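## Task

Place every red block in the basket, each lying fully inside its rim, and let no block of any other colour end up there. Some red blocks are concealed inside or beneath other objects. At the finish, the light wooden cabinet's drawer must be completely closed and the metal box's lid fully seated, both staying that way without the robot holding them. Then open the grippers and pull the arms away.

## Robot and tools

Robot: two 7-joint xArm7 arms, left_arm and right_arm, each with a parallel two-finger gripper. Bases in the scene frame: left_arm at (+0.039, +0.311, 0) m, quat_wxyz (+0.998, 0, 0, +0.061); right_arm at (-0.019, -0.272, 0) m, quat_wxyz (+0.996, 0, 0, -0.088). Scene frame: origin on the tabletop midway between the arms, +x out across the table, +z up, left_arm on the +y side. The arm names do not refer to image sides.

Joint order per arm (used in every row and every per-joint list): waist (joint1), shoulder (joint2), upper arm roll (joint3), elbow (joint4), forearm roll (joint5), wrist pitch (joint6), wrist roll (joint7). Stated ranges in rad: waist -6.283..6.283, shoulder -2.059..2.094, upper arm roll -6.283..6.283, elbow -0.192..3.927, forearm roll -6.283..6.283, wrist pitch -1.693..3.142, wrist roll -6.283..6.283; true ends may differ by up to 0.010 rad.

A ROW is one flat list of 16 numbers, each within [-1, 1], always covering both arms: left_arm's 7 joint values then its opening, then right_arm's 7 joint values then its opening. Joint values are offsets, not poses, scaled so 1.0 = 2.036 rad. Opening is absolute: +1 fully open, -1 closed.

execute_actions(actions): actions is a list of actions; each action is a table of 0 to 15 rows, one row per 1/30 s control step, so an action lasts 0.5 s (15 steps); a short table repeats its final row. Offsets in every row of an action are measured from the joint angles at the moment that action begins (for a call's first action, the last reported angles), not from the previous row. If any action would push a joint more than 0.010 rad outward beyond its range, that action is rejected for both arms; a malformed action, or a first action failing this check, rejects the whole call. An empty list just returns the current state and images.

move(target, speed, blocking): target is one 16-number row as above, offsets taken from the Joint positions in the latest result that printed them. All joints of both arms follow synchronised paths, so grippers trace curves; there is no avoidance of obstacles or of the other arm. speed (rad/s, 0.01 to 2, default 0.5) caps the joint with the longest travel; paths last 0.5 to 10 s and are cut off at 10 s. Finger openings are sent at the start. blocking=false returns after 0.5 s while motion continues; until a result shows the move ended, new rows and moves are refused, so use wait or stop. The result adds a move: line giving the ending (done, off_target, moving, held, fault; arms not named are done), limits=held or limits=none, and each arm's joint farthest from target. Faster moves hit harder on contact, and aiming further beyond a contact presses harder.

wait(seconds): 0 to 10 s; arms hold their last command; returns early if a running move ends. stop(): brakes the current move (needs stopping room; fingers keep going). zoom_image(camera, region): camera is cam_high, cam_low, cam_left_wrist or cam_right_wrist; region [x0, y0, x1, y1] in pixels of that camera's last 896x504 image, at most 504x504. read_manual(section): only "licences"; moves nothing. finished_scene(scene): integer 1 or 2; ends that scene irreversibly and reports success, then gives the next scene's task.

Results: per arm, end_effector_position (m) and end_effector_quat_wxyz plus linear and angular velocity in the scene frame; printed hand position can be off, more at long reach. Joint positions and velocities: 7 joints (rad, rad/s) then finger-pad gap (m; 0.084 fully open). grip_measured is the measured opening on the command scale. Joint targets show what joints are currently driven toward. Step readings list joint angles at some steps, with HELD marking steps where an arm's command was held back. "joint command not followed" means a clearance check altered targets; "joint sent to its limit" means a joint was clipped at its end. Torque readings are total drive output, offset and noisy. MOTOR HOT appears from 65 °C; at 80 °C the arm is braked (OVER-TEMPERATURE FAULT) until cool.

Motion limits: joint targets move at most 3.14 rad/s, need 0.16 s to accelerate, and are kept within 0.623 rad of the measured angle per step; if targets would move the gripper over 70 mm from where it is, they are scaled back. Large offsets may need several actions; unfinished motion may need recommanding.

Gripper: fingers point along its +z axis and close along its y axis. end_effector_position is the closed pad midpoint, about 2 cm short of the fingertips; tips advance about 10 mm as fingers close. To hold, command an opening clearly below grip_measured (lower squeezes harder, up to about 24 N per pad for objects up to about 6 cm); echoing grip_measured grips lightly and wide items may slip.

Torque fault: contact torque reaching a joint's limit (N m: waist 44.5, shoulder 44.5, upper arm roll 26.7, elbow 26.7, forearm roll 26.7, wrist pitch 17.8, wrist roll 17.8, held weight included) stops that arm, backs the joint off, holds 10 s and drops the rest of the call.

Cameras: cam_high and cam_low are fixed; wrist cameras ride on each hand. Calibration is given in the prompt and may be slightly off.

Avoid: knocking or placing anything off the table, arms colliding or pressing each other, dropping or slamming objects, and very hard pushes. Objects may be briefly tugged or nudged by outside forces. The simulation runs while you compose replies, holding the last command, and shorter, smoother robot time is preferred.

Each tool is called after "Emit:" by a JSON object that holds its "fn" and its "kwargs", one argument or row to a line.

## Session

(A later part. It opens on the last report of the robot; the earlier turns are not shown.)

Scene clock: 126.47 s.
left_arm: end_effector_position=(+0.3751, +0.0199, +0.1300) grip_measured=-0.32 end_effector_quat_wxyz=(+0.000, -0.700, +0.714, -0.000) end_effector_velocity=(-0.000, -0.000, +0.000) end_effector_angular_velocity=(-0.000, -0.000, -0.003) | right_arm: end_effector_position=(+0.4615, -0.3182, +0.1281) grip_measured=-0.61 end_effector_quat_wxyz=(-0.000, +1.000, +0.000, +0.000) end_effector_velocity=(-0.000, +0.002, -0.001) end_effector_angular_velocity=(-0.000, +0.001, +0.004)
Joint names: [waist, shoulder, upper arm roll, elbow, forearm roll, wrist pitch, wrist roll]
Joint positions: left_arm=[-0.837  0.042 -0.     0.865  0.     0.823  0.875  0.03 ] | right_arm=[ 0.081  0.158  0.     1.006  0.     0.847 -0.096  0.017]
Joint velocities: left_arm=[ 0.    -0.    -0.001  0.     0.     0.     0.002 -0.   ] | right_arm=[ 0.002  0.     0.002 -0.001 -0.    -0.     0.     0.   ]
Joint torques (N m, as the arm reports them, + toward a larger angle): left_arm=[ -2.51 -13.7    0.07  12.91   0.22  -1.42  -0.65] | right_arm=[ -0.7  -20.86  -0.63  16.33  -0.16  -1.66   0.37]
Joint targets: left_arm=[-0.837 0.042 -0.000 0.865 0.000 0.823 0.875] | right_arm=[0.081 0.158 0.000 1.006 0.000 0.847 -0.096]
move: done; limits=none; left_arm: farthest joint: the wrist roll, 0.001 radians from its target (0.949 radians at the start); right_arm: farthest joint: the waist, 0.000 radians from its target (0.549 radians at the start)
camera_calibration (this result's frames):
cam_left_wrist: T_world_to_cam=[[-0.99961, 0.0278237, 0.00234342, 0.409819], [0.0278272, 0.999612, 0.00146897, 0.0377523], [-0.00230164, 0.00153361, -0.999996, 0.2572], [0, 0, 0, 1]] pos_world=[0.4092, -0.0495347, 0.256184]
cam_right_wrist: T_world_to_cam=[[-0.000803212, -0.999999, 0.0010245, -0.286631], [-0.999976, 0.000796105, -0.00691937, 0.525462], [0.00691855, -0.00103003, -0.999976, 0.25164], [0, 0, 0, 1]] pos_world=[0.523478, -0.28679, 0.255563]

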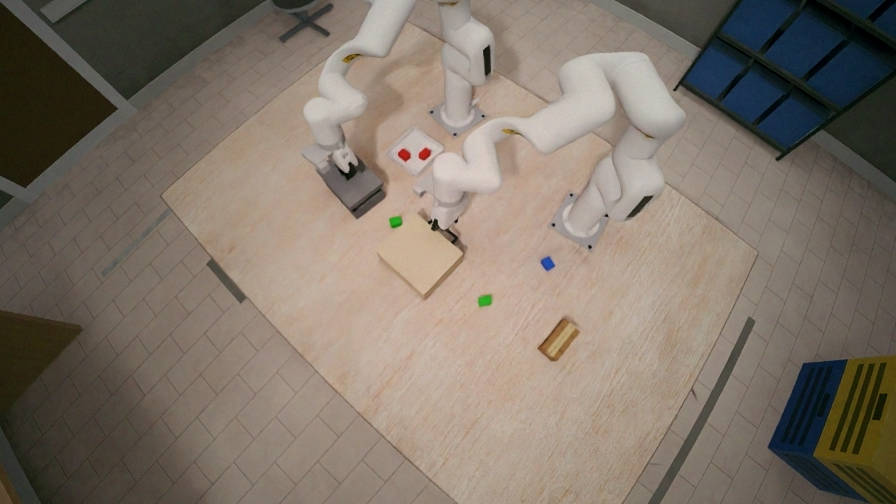

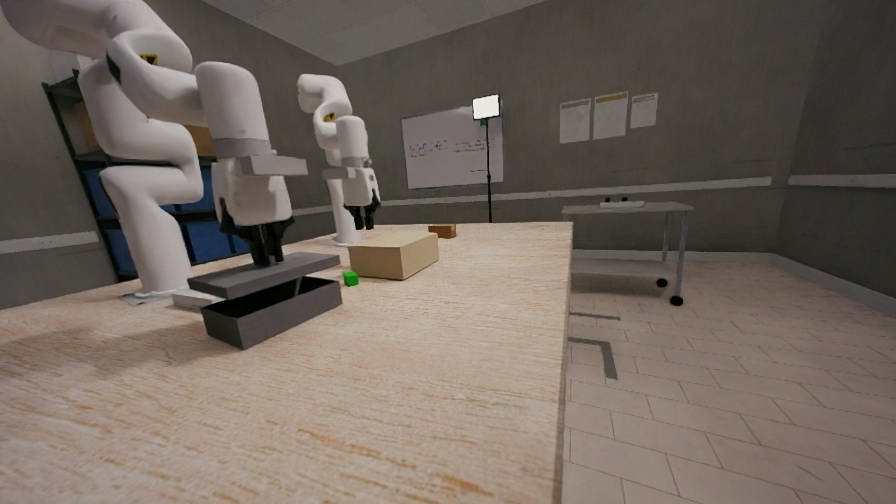

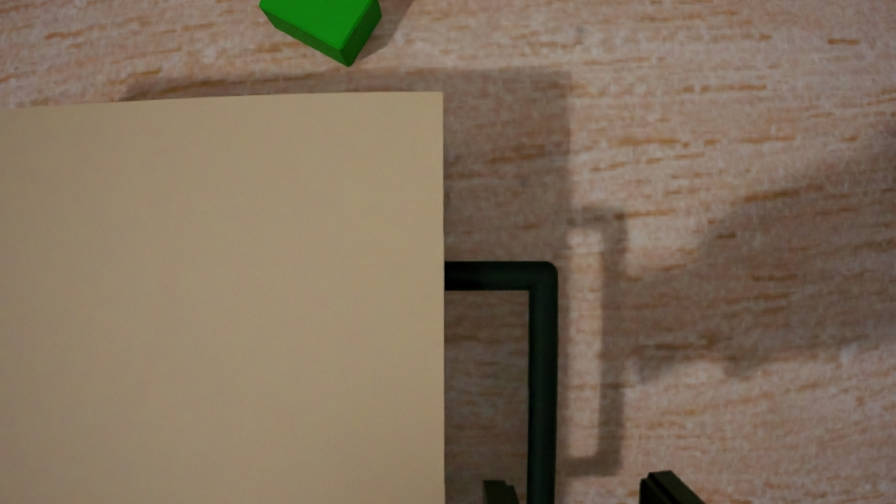

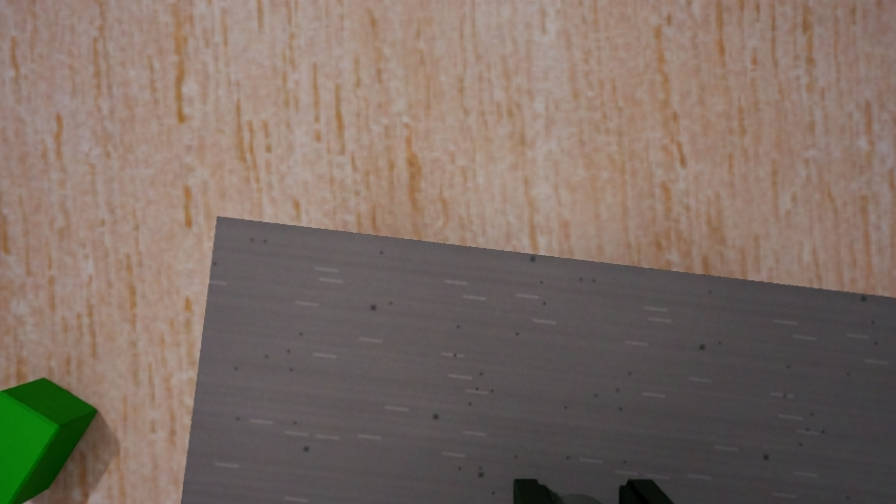

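Emit:
{"fn": "move", "kwargs": {
  "target": [0,0.0578,0,-0.0247,0,-0.0825,0,-0.5, 0,0.0448,0,-0.021,0,-0.0658,0,-1],
  "speed": 0.08
}}

Emit:
{"fn": "move", "kwargs": {
  "target": [0,0,0,0,0,0,0,-1, 0,0,0,0,0,0,0,0]
}}

Scene clock: 132.97 s.
left_arm: end_effector_position=(+0.3752, +0.0198, +0.0722) grip_measured=-0.52 end_effector_quat_wxyz=(+0.000, -0.700, +0.714, -0.000) end_effector_velocity=(-0.001, +0.000, -0.001) end_effector_angular_velocity=(+0.002, +0.002, -0.000) | right_arm: end_effector_position=(+0.4616, -0.3182, +0.0788) grip_measured=-0.61 end_effector_quat_wxyz=(-0.000, +1.000, +0.000, +0.001) end_effector_velocity=(-0.000, -0.000, +0.000) end_effector_angular_velocity=(-0.000, -0.001, +0.001)
Joint names: [waist, shoulder, upper arm roll, elbow, forearm roll, wrist pitch, wrist roll]
Joint positions: left_arm=[-0.837  0.159 -0.     0.815  0.     0.655  0.875  0.021] | right_arm=[ 0.081  0.249  0.     0.964  0.     0.714 -0.096  0.017]
Joint velocities: left_arm=[-0.001  0.002  0.001 -0.001  0.    -0.001 -0.    -0.   ] | right_arm=[ 0.    -0.001 -0.    -0.001 -0.    -0.001 -0.001  0.   ]
Joint torques (N m, as the arm reports them, + toward a larger angle): left_arm=[ -2.47 -14.66  -0.01  11.74   0.28  -1.49  -0.66] | right_arm=[ -0.87 -20.72  -0.72  15.02  -0.01  -1.77   0.42]
Joint targets: left_arm=[-0.837 0.159 -0.000 0.815 0.000 0.655 0.875] | right_arm=[0.081 0.250 0.000 0.963 0.000 0.714 -0.096]
move: done; limits=none; left_arm: farthest joint: the waist, 0.000 radians from its target (0.000 radians at the start); right_arm: farthest joint: the wrist pitch, 0.001 radians from its target (0.134 radians at the start)
camera_calibration (this result's frames):
cam_left_wrist: T_world_to_cam=[[-0.99961, 0.027855, 0.00216098, 0.409995], [0.0278577, 0.999611, 0.00124778, 0.0378866], [-0.00212538, 0.0013075, -0.999997, 0.199393], [0, 0, 0, 1]] pos_world=[0.409203, -0.049553, 0.198459]
cam_right_wrist: T_world_to_cam=[[-0.000843725, -0.999999, 0.00111766, -0.286592], [-0.99997, 0.000835085, -0.00770863, 0.525358], [0.00770768, -0.00112413, -0.99997, 0.201953], [0, 0, 0, 1]] pos_world=[0.523544, -0.286803, 0.206317]

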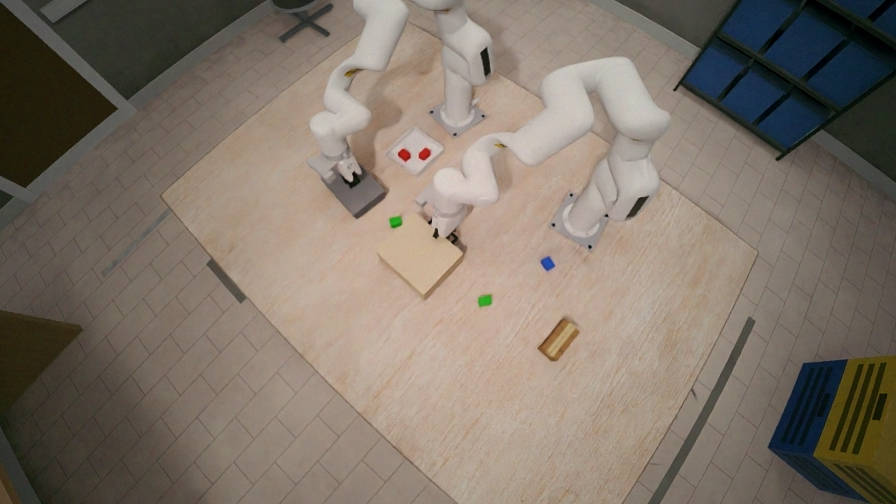

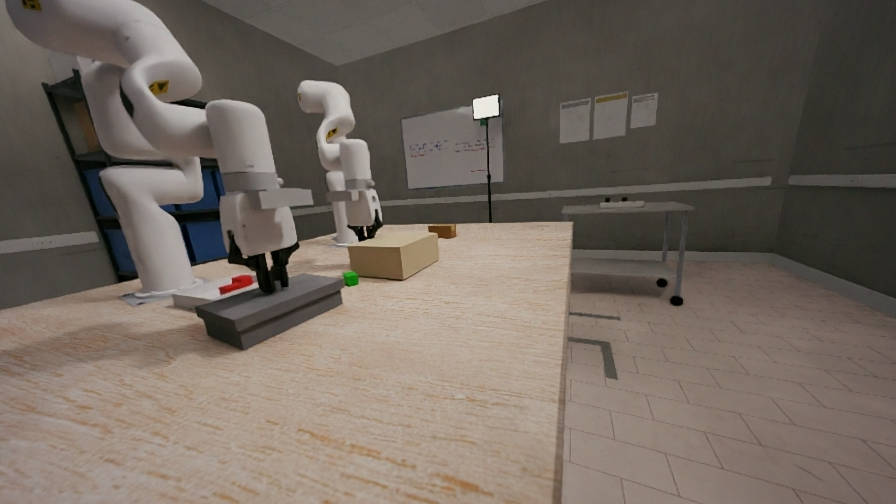

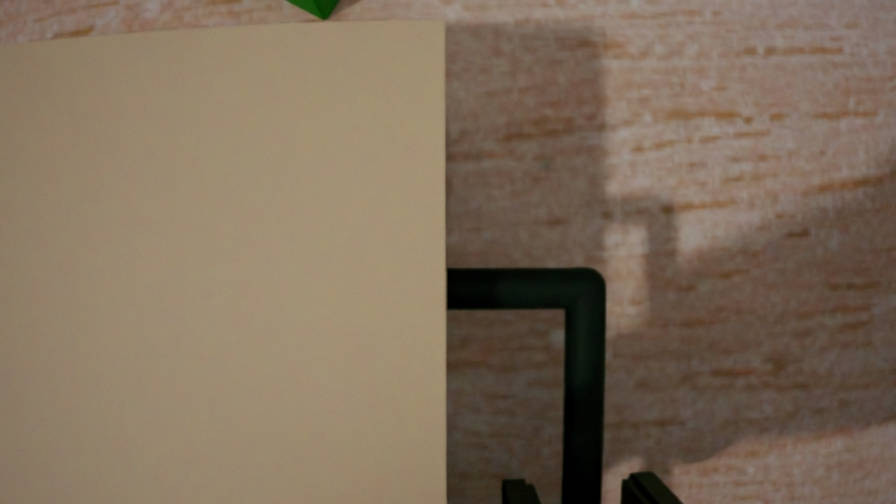

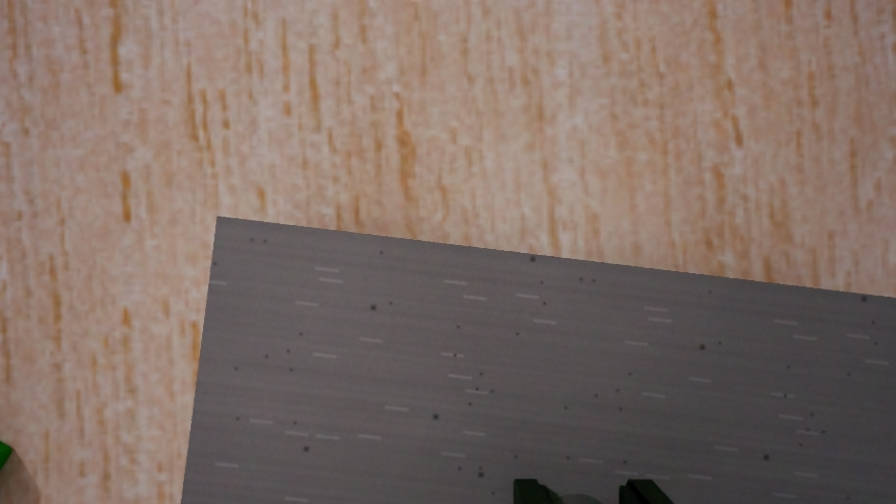

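Scene clock: 133.47 s.
left_arm: end_effector_position=(+0.3752, +0.0198, +0.0723) grip_measured=-0.81 end_effector_quat_wxyz=(+0.000, -0.700, +0.714, -0.000) end_effector_velocity=(+0.000, +0.001, -0.000) end_effector_angular_velocity=(+0.002, +0.000, -0.001) | right_arm: end_effector_position=(+0.4617, -0.3182, +0.0788) grip_measured=-0.01 end_effector_quat_wxyz=(-0.000, +1.000, +0.000, +0.001) end_effector_velocity=(-0.000, +0.001, -0.001) end_effector_angular_velocity=(+0.001, +0.002, +0.000)
Joint names: [waist, shoulder, upper arm roll, elbow, forearm roll, wrist pitch, wrist roll]
Joint positions: left_arm=[-0.837  0.159 -0.     0.815  0.     0.655  0.875  0.008] | right_arm=[ 0.081  0.249  0.     0.964  0.     0.714 -0.096  0.044]
Joint velocities: left_arm=[-0.     0.     0.001 -0.     0.002  0.001 -0.     0.   ] | right_arm=[-0.     0.003  0.001 -0.     0.    -0.001  0.    -0.   ]
Joint torques (N m, as the arm reports them, + toward a larger angle): left_arm=[ -2.79 -15.01  -0.01  11.44  -0.08  -1.21  -0.92] | right_arm=[ -0.69 -21.23  -0.56  14.55  -0.06  -1.5    0.57]
Joint targets: left_arm=[-0.837 0.159 -0.000 0.815 0.000 0.655 0.875] | right_arm=[0.081 0.249 0.000 0.964 0.000 0.714 -0.096]
move: done; limits=none; left_arm: farthest joint: the waist, 0.000 radians from its target (0.000 radians at the start); right_arm: farthest joint: the waist, 0.000 radians from its target (0.000 radians at the start)
camera_calibration (this result's frames):
cam_left_wrist: T_world_to_cam=[[-0.999607, 0.0279524, 0.00197802, 0.410074], [0.0279547, 0.999609, 0.00113923, 0.0379004], [-0.00194541, 0.00119408, -0.999997, 0.199356], [0, 0, 0, 1]] pos_world=[0.409241, -0.0495861, 0.198501]
cam_right_wrist: T_world_to_cam=[[-0.000845643, -0.999999, 0.00112504, -0.286595], [-0.999969, 0.000836867, -0.00777822, 0.525386], [0.00777727, -0.00113158, -0.999969, 0.201936], [0, 0, 0, 1]] pos_world=[0.523557, -0.286806, 0.206339]

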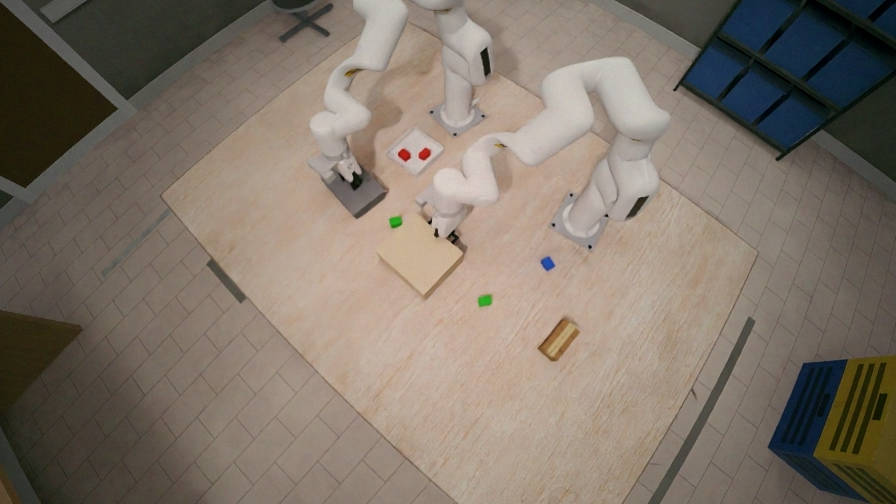

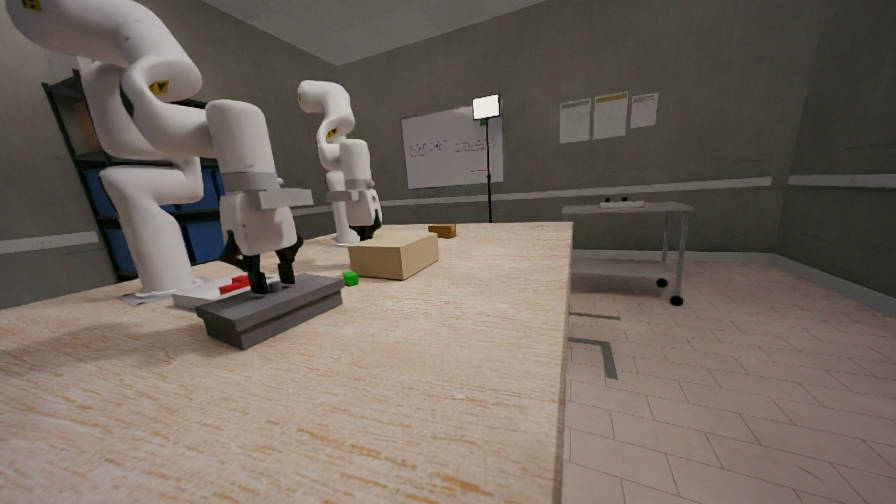

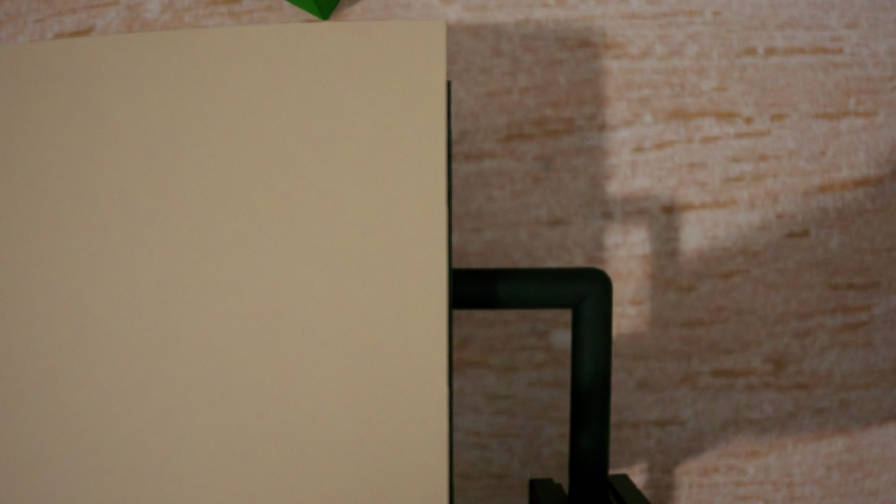

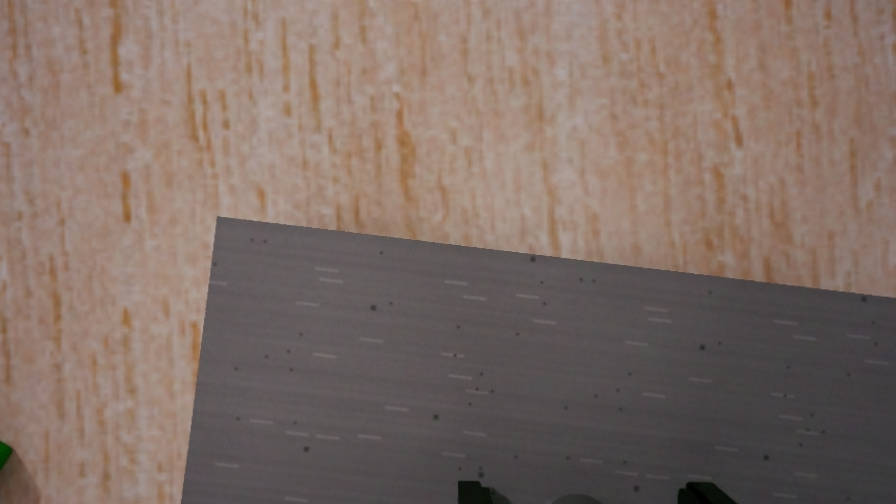

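Emit:
{"fn": "move", "kwargs": {
  "target": [-0.0945,-0.1092,0,-0.1373,0,-0.0277,-0.0945,-0.7, 0,-0.1,0,0.05,0,0.15,0,0],
  "speed": 0.12
}}

Emit:
{"fn": "zoom_image", "kwargs": {
  "camera": "cam_high",
  "region": [370, 150, 550, 310]
}}

Scene clock: 142.23 s.
left_arm: end_effector_position=(+0.2655, +0.0222, +0.0719) grip_measured=-0.72 end_effector_quat_wxyz=(+0.000, -0.700, +0.714, +0.000) end_effector_velocity=(-0.001, +0.000, -0.001) end_effector_angular_velocity=(+0.002, +0.001, -0.002) | right_arm: end_effector_position=(+0.4537, -0.3174, +0.1925) grip_measured=-0.01 end_effector_quat_wxyz=(-0.000, +1.000, +0.000, +0.000) end_effector_velocity=(+0.000, +0.000, +0.002) end_effector_angular_velocity=(-0.000, -0.003, +0.000)
Joint names: [waist, shoulder, upper arm roll, elbow, forearm roll, wrist pitch, wrist roll]
Joint positions: left_arm=[-1.029 -0.063 -0.     0.536  0.     0.599  0.683  0.012] | right_arm=[ 0.081  0.046  0.     1.065  0.     1.019 -0.096  0.044]
Joint velocities: left_arm=[-0.001 -0.    -0.001 -0.002  0.001 -0.    -0.001 -0.   ] | right_arm=[-0.    -0.004  0.     0.002 -0.     0.003  0.    -0.   ]
Joint torques (N m, as the arm reports them, + toward a larger angle): left_arm=[ -2.55 -10.38  -0.12  10.18   0.21  -1.    -0.69] | right_arm=[ -0.83 -18.66  -0.64  16.55  -0.11  -1.62   0.46]
Joint targets: left_arm=[-1.029 -0.063 -0.000 0.535 0.000 0.599 0.683] | right_arm=[0.081 0.045 0.000 1.066 0.000 1.019 -0.096]
move: done; limits=none; left_arm: farthest joint: the waist, 0.001 radians from its target (0.193 radians at the start); right_arm: farthest joint: the waist, 0.000 radians from its target (0.000 radians at the start)
camera_calibration (this result's frames):
cam_left_wrist: T_world_to_cam=[[-0.99961, 0.0277969, 0.0024915, 0.300302], [0.0278011, 0.999612, 0.00165282, 0.0385297], [-0.00244459, 0.00172145, -0.999996, 0.198887], [0, 0, 0, 1]] pos_world=[0.2996, -0.0472046, 0.198074]
cam_right_wrist: T_world_to_cam=[[-0.000737938, -0.999999, 0.00104931, -0.285972], [-0.999972, 0.000730163, -0.00739108, 0.51819], [0.0073903, -0.00105474, -0.999972, 0.315945], [0, 0, 0, 1]] pos_world=[0.515629, -0.286017, 0.320066]

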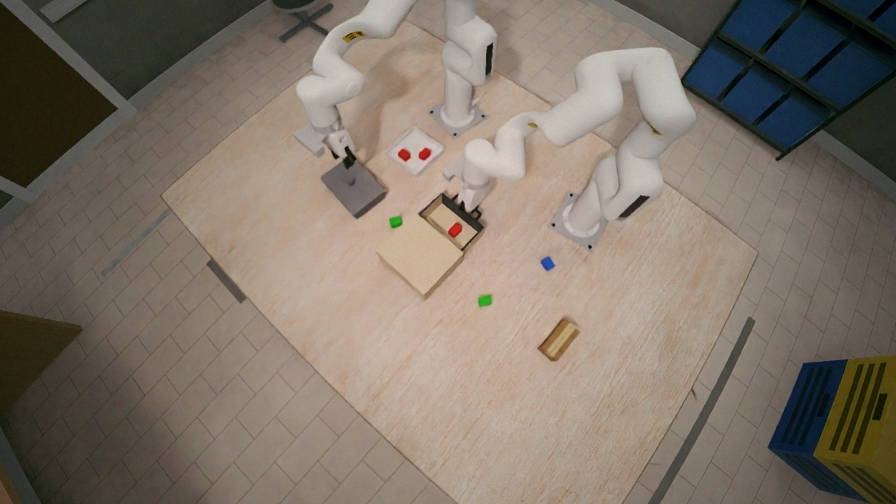

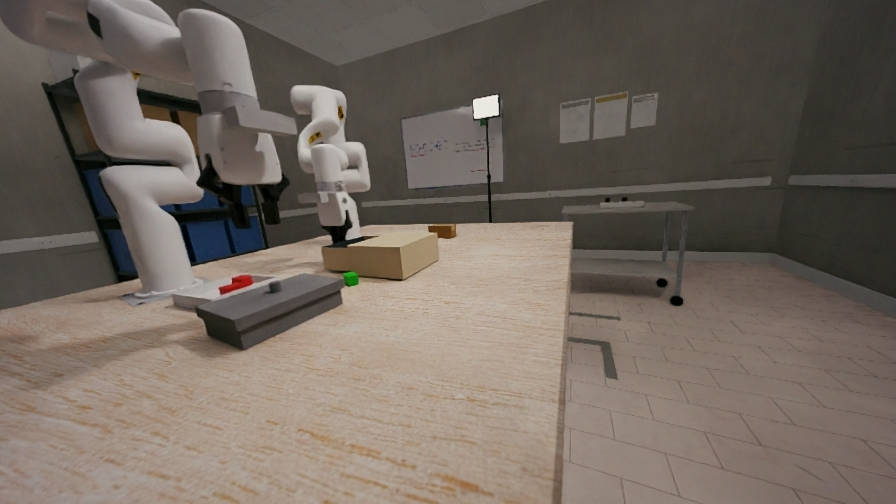

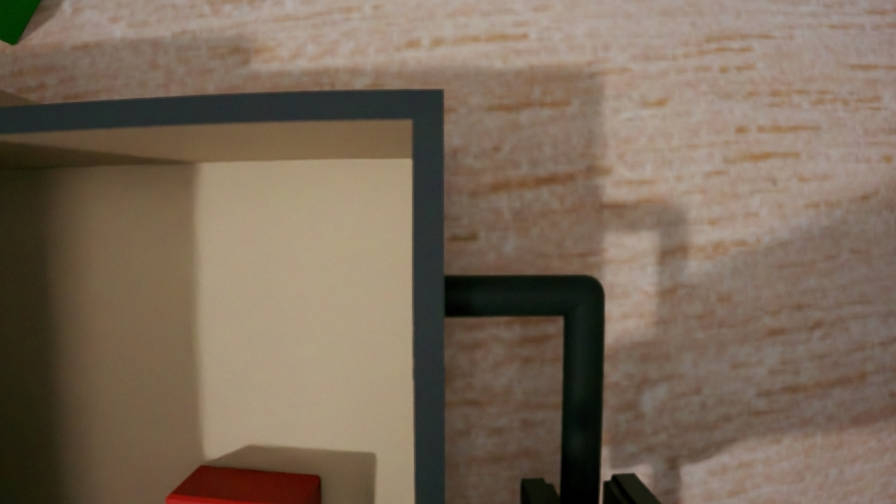

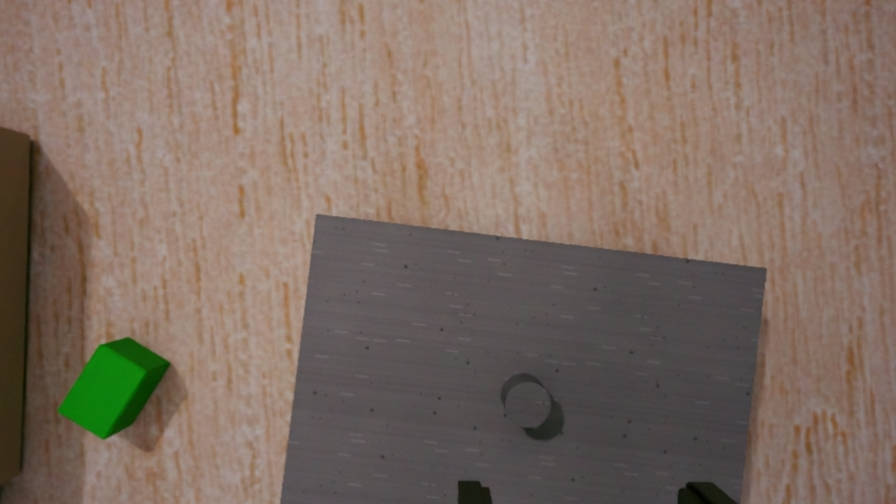

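Region (370, 150, 550, 310) of cam_high's 896x504 image, scaled by 2.800, with more detail than that image has.

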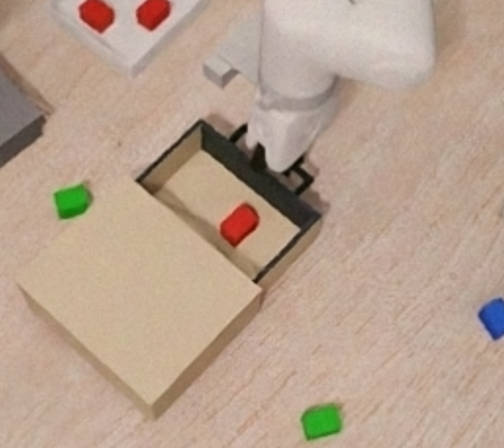

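Emit:
{"fn": "move", "kwargs": {
  "target": [0,-0.0899,0,0.0419,0,0.1316,0,-0.5, -0.13,0,0,0,0,0,0,0],
  "speed": 0.3
}}

Emit:
{"fn": "move", "kwargs": {
  "target": [0,0,0,0,0,0,-0.722,0, -0.35,-0.1,0,-0.1,0,0,0,0],
  "speed": 1
}}

Scene clock: 150.23 s.
left_arm: end_effector_position=(+0.2655, +0.0224, +0.1496) grip_measured=-0.52 end_effector_quat_wxyz=(+0.000, -0.700, +0.714, +0.000) end_effector_velocity=(+0.000, -0.000, +0.002) end_effector_angular_velocity=(-0.001, -0.003, -0.002) | right_arm: end_effector_position=(+0.4255, -0.4389, +0.1925) grip_measured=-0.01 end_effector_quat_wxyz=(-0.000, +0.991, -0.131, +0.000) end_effector_velocity=(-0.000, -0.003, +0.001) end_effector_angular_velocity=(-0.001, -0.002, -0.006)
Joint names: [waist, shoulder, upper arm roll, elbow, forearm roll, wrist pitch, wrist roll]
Joint positions: left_arm=[-1.029 -0.245 -0.     0.621  0.     0.866  0.683  0.021] | right_arm=[-0.184  0.046  0.001  1.065  0.     1.019 -0.096  0.044]
Joint velocities: left_arm=[-0.    -0.003 -0.     0.002  0.002  0.002  0.    -0.   ] | right_arm=[-0.004 -0.001 -0.002  0.001 -0.    -0.     0.     0.   ]
Joint torques (N m, as the arm reports them, + toward a larger angle): left_arm=[-2.54 -9.2   0.25 13.16  0.2  -1.44 -0.64] | right_arm=[ -0.9  -18.58  -0.28  16.5    0.04  -1.54   0.48]
Joint targets: left_arm=[-1.029 -0.246 -0.000 0.621 0.000 0.867 0.683] | right_arm=[-0.184 0.046 0.000 1.065 0.000 1.019 -0.096]
move: done; limits=none; left_arm: farthest joint: the shoulder, 0.001 radians from its target (0.183 radians at the start); right_arm: farthest joint: the upper arm roll, 0.001 radians from its target (0.000 radians at the start)
camera_calibration (this result's frames):
cam_left_wrist: T_world_to_cam=[[-0.999612, 0.0277337, 0.00246813, 0.300045], [0.027738, 0.999614, 0.0017468, 0.0382829], [-0.00241873, 0.00181458, -0.999995, 0.276616], [0, 0, 0, 1]] pos_world=[0.299535, -0.0470914, 0.275807]
cam_right_wrist: T_world_to_cam=[[-0.261438, -0.96522, 0.0010224, -0.281322], [-0.965196, 0.261424, -0.0073876, 0.589756], [0.00686338, -0.00291821, -0.999972, 0.31543], [0, 0, 0, 1]] pos_world=[0.493517, -0.424793, 0.320065]

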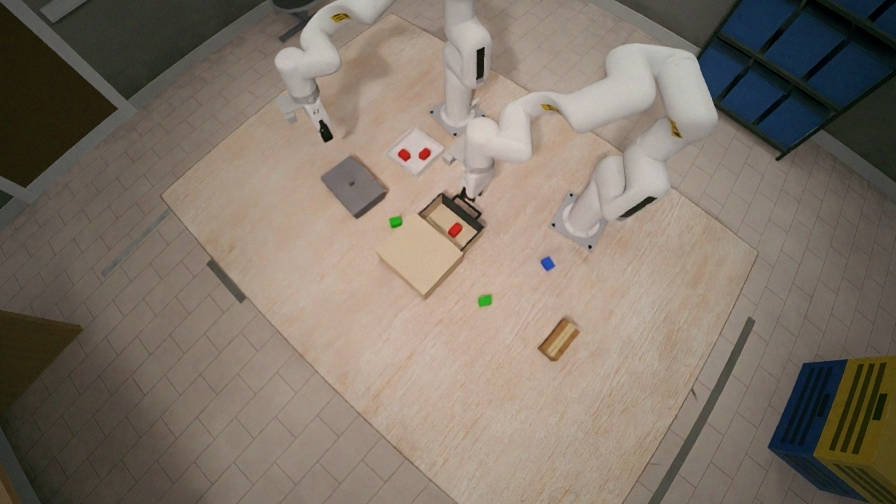

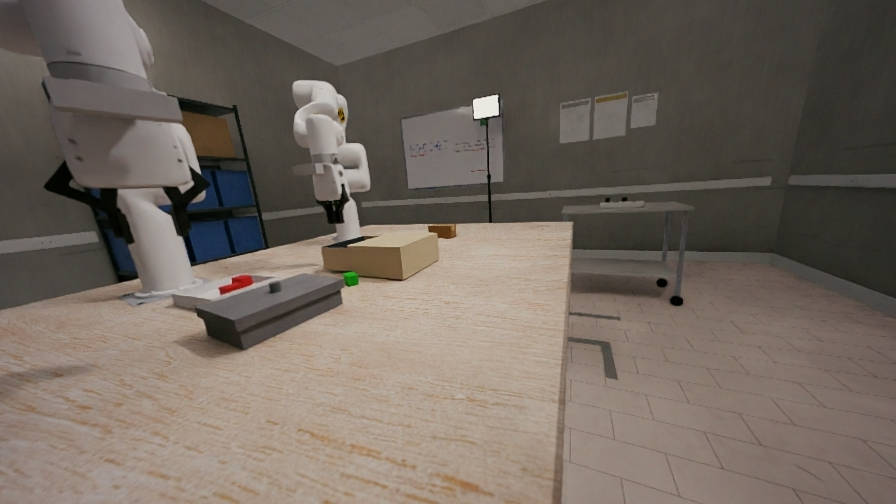

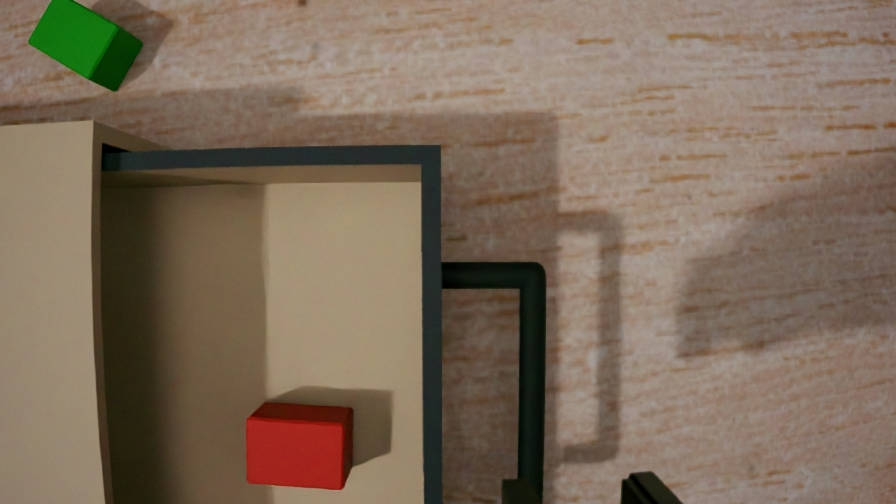

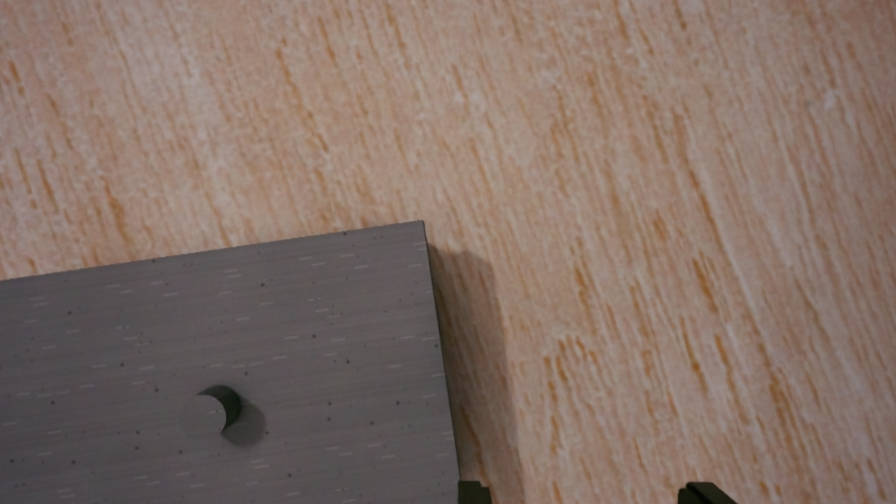

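Scene clock: 152.43 s.
left_arm: end_effector_position=(+0.2655, +0.0224, +0.1496) grip_measured=-0.01 end_effector_quat_wxyz=(-0.000, +0.998, -0.060, -0.000) end_effector_velocity=(+0.001, +0.000, -0.000) end_effector_angular_velocity=(+0.001, -0.001, +0.003) | right_arm: end_effector_position=(+0.1799, -0.6358, +0.1998) grip_measured=-0.01 end_effector_quat_wxyz=(+0.000, +0.883, -0.469, +0.000) end_effector_velocity=(-0.002, -0.001, +0.001) end_effector_angular_velocity=(-0.001, +0.000, -0.004)
Joint names: [waist, shoulder, upper arm roll, elbow, forearm roll, wrist pitch, wrist roll]
Joint positions: left_arm=[-1.029 -0.245 -0.     0.621  0.     0.866 -0.787  0.044] | right_arm=[-0.896 -0.158  0.001  0.862  0.     1.019 -0.096  0.044]
Joint velocities: left_arm=[-0.     0.     0.001  0.     0.002 -0.    -0.003  0.   ] | right_arm=[-0.002 -0.002 -0.002 -0.001 -0.001  0.     0.    -0.   ]
Joint torques (N m, as the arm reports them, + toward a larger angle): left_arm=[-2.74 -9.29  0.32 13.08  0.37 -1.43 -0.58] | right_arm=[ -0.77 -14.8   -0.27  16.56  -0.14  -1.66   0.53]
Joint targets: left_arm=[-1.029 -0.245 -0.000 0.621 0.000 0.866 -0.787] | right_arm=[-0.896 -0.158 0.001 0.862 0.000 1.019 -0.096]
move: done; limits=none; left_arm: farthest joint: the waist, 0.000 radians from its target (0.000 radians at the start); right_arm: farthest joint: the waist, 0.001 radians from its target (0.713 radians at the start)
camera_calibration (this result's frames):
cam_left_wrist: T_world_to_cam=[[-0.128679, -0.991684, 0.00211007, 0.0916877], [-0.991685, 0.128682, 0.00140275, 0.328421], [-0.00166261, -0.00191202, -0.999997, 0.276499], [0, 0, 0, 1]] pos_world=[0.337948, 0.0491919, 0.275844]
cam_right_wrist: T_world_to_cam=[[-0.828515, -0.559965, 0.00114525, -0.175895], [-0.559958, 0.828489, -0.00733848, 0.691816], [0.00316048, -0.00672133, -0.999972, 0.322082], [0, 0, 0, 1]] pos_world=[0.240639, -0.669492, 0.327352]

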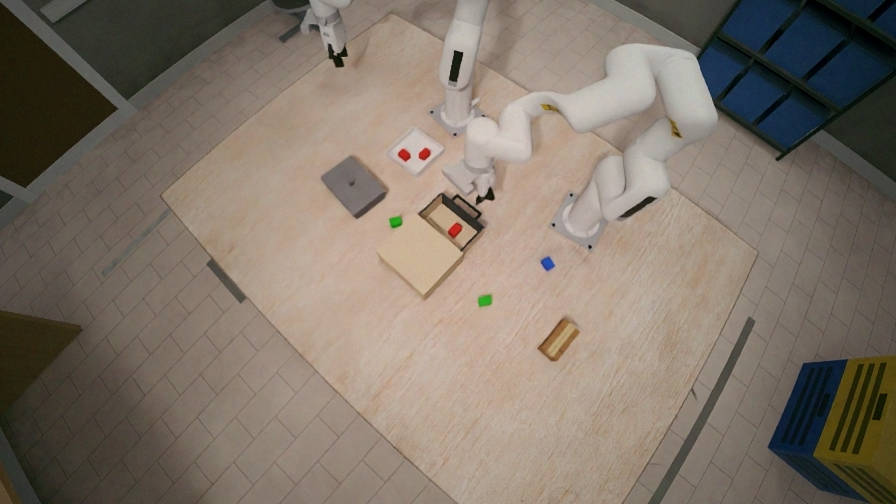

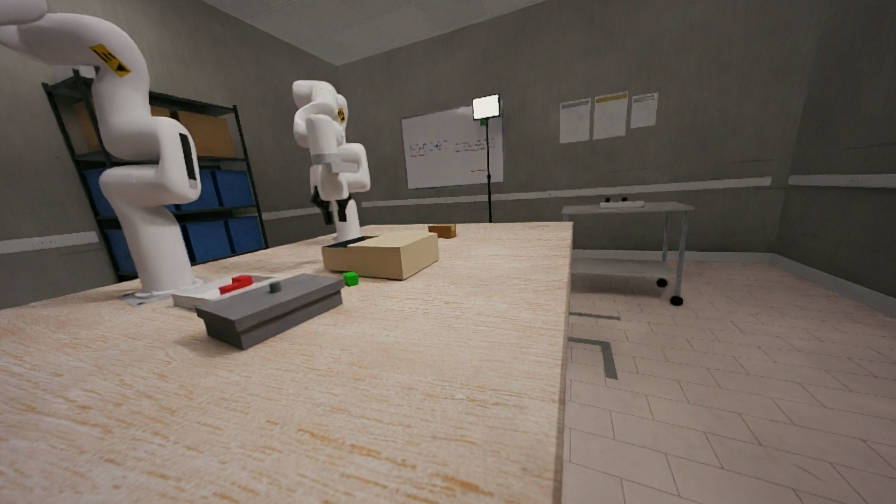

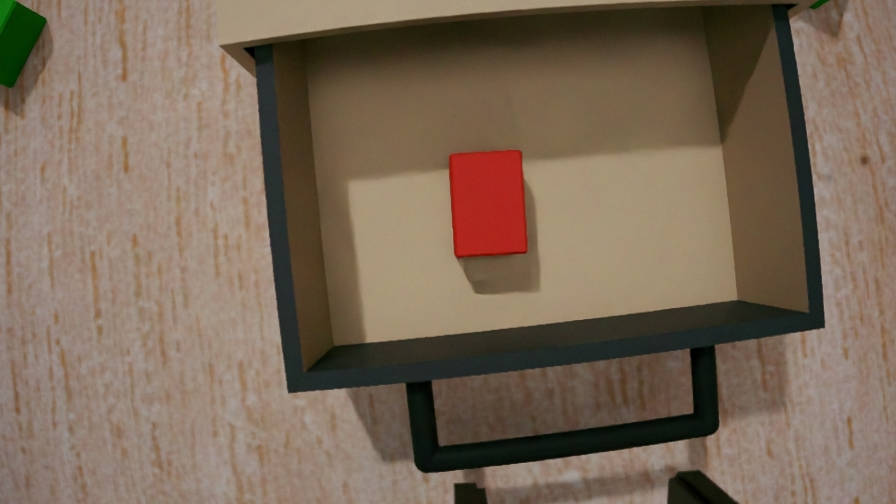

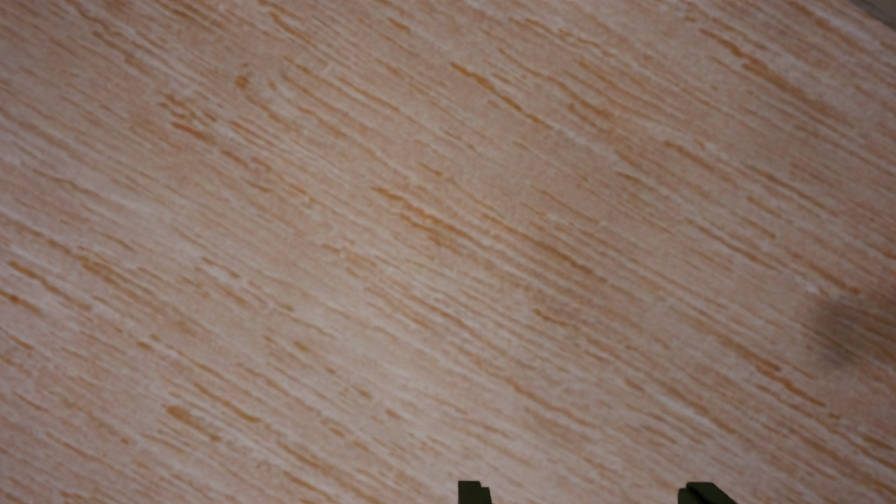

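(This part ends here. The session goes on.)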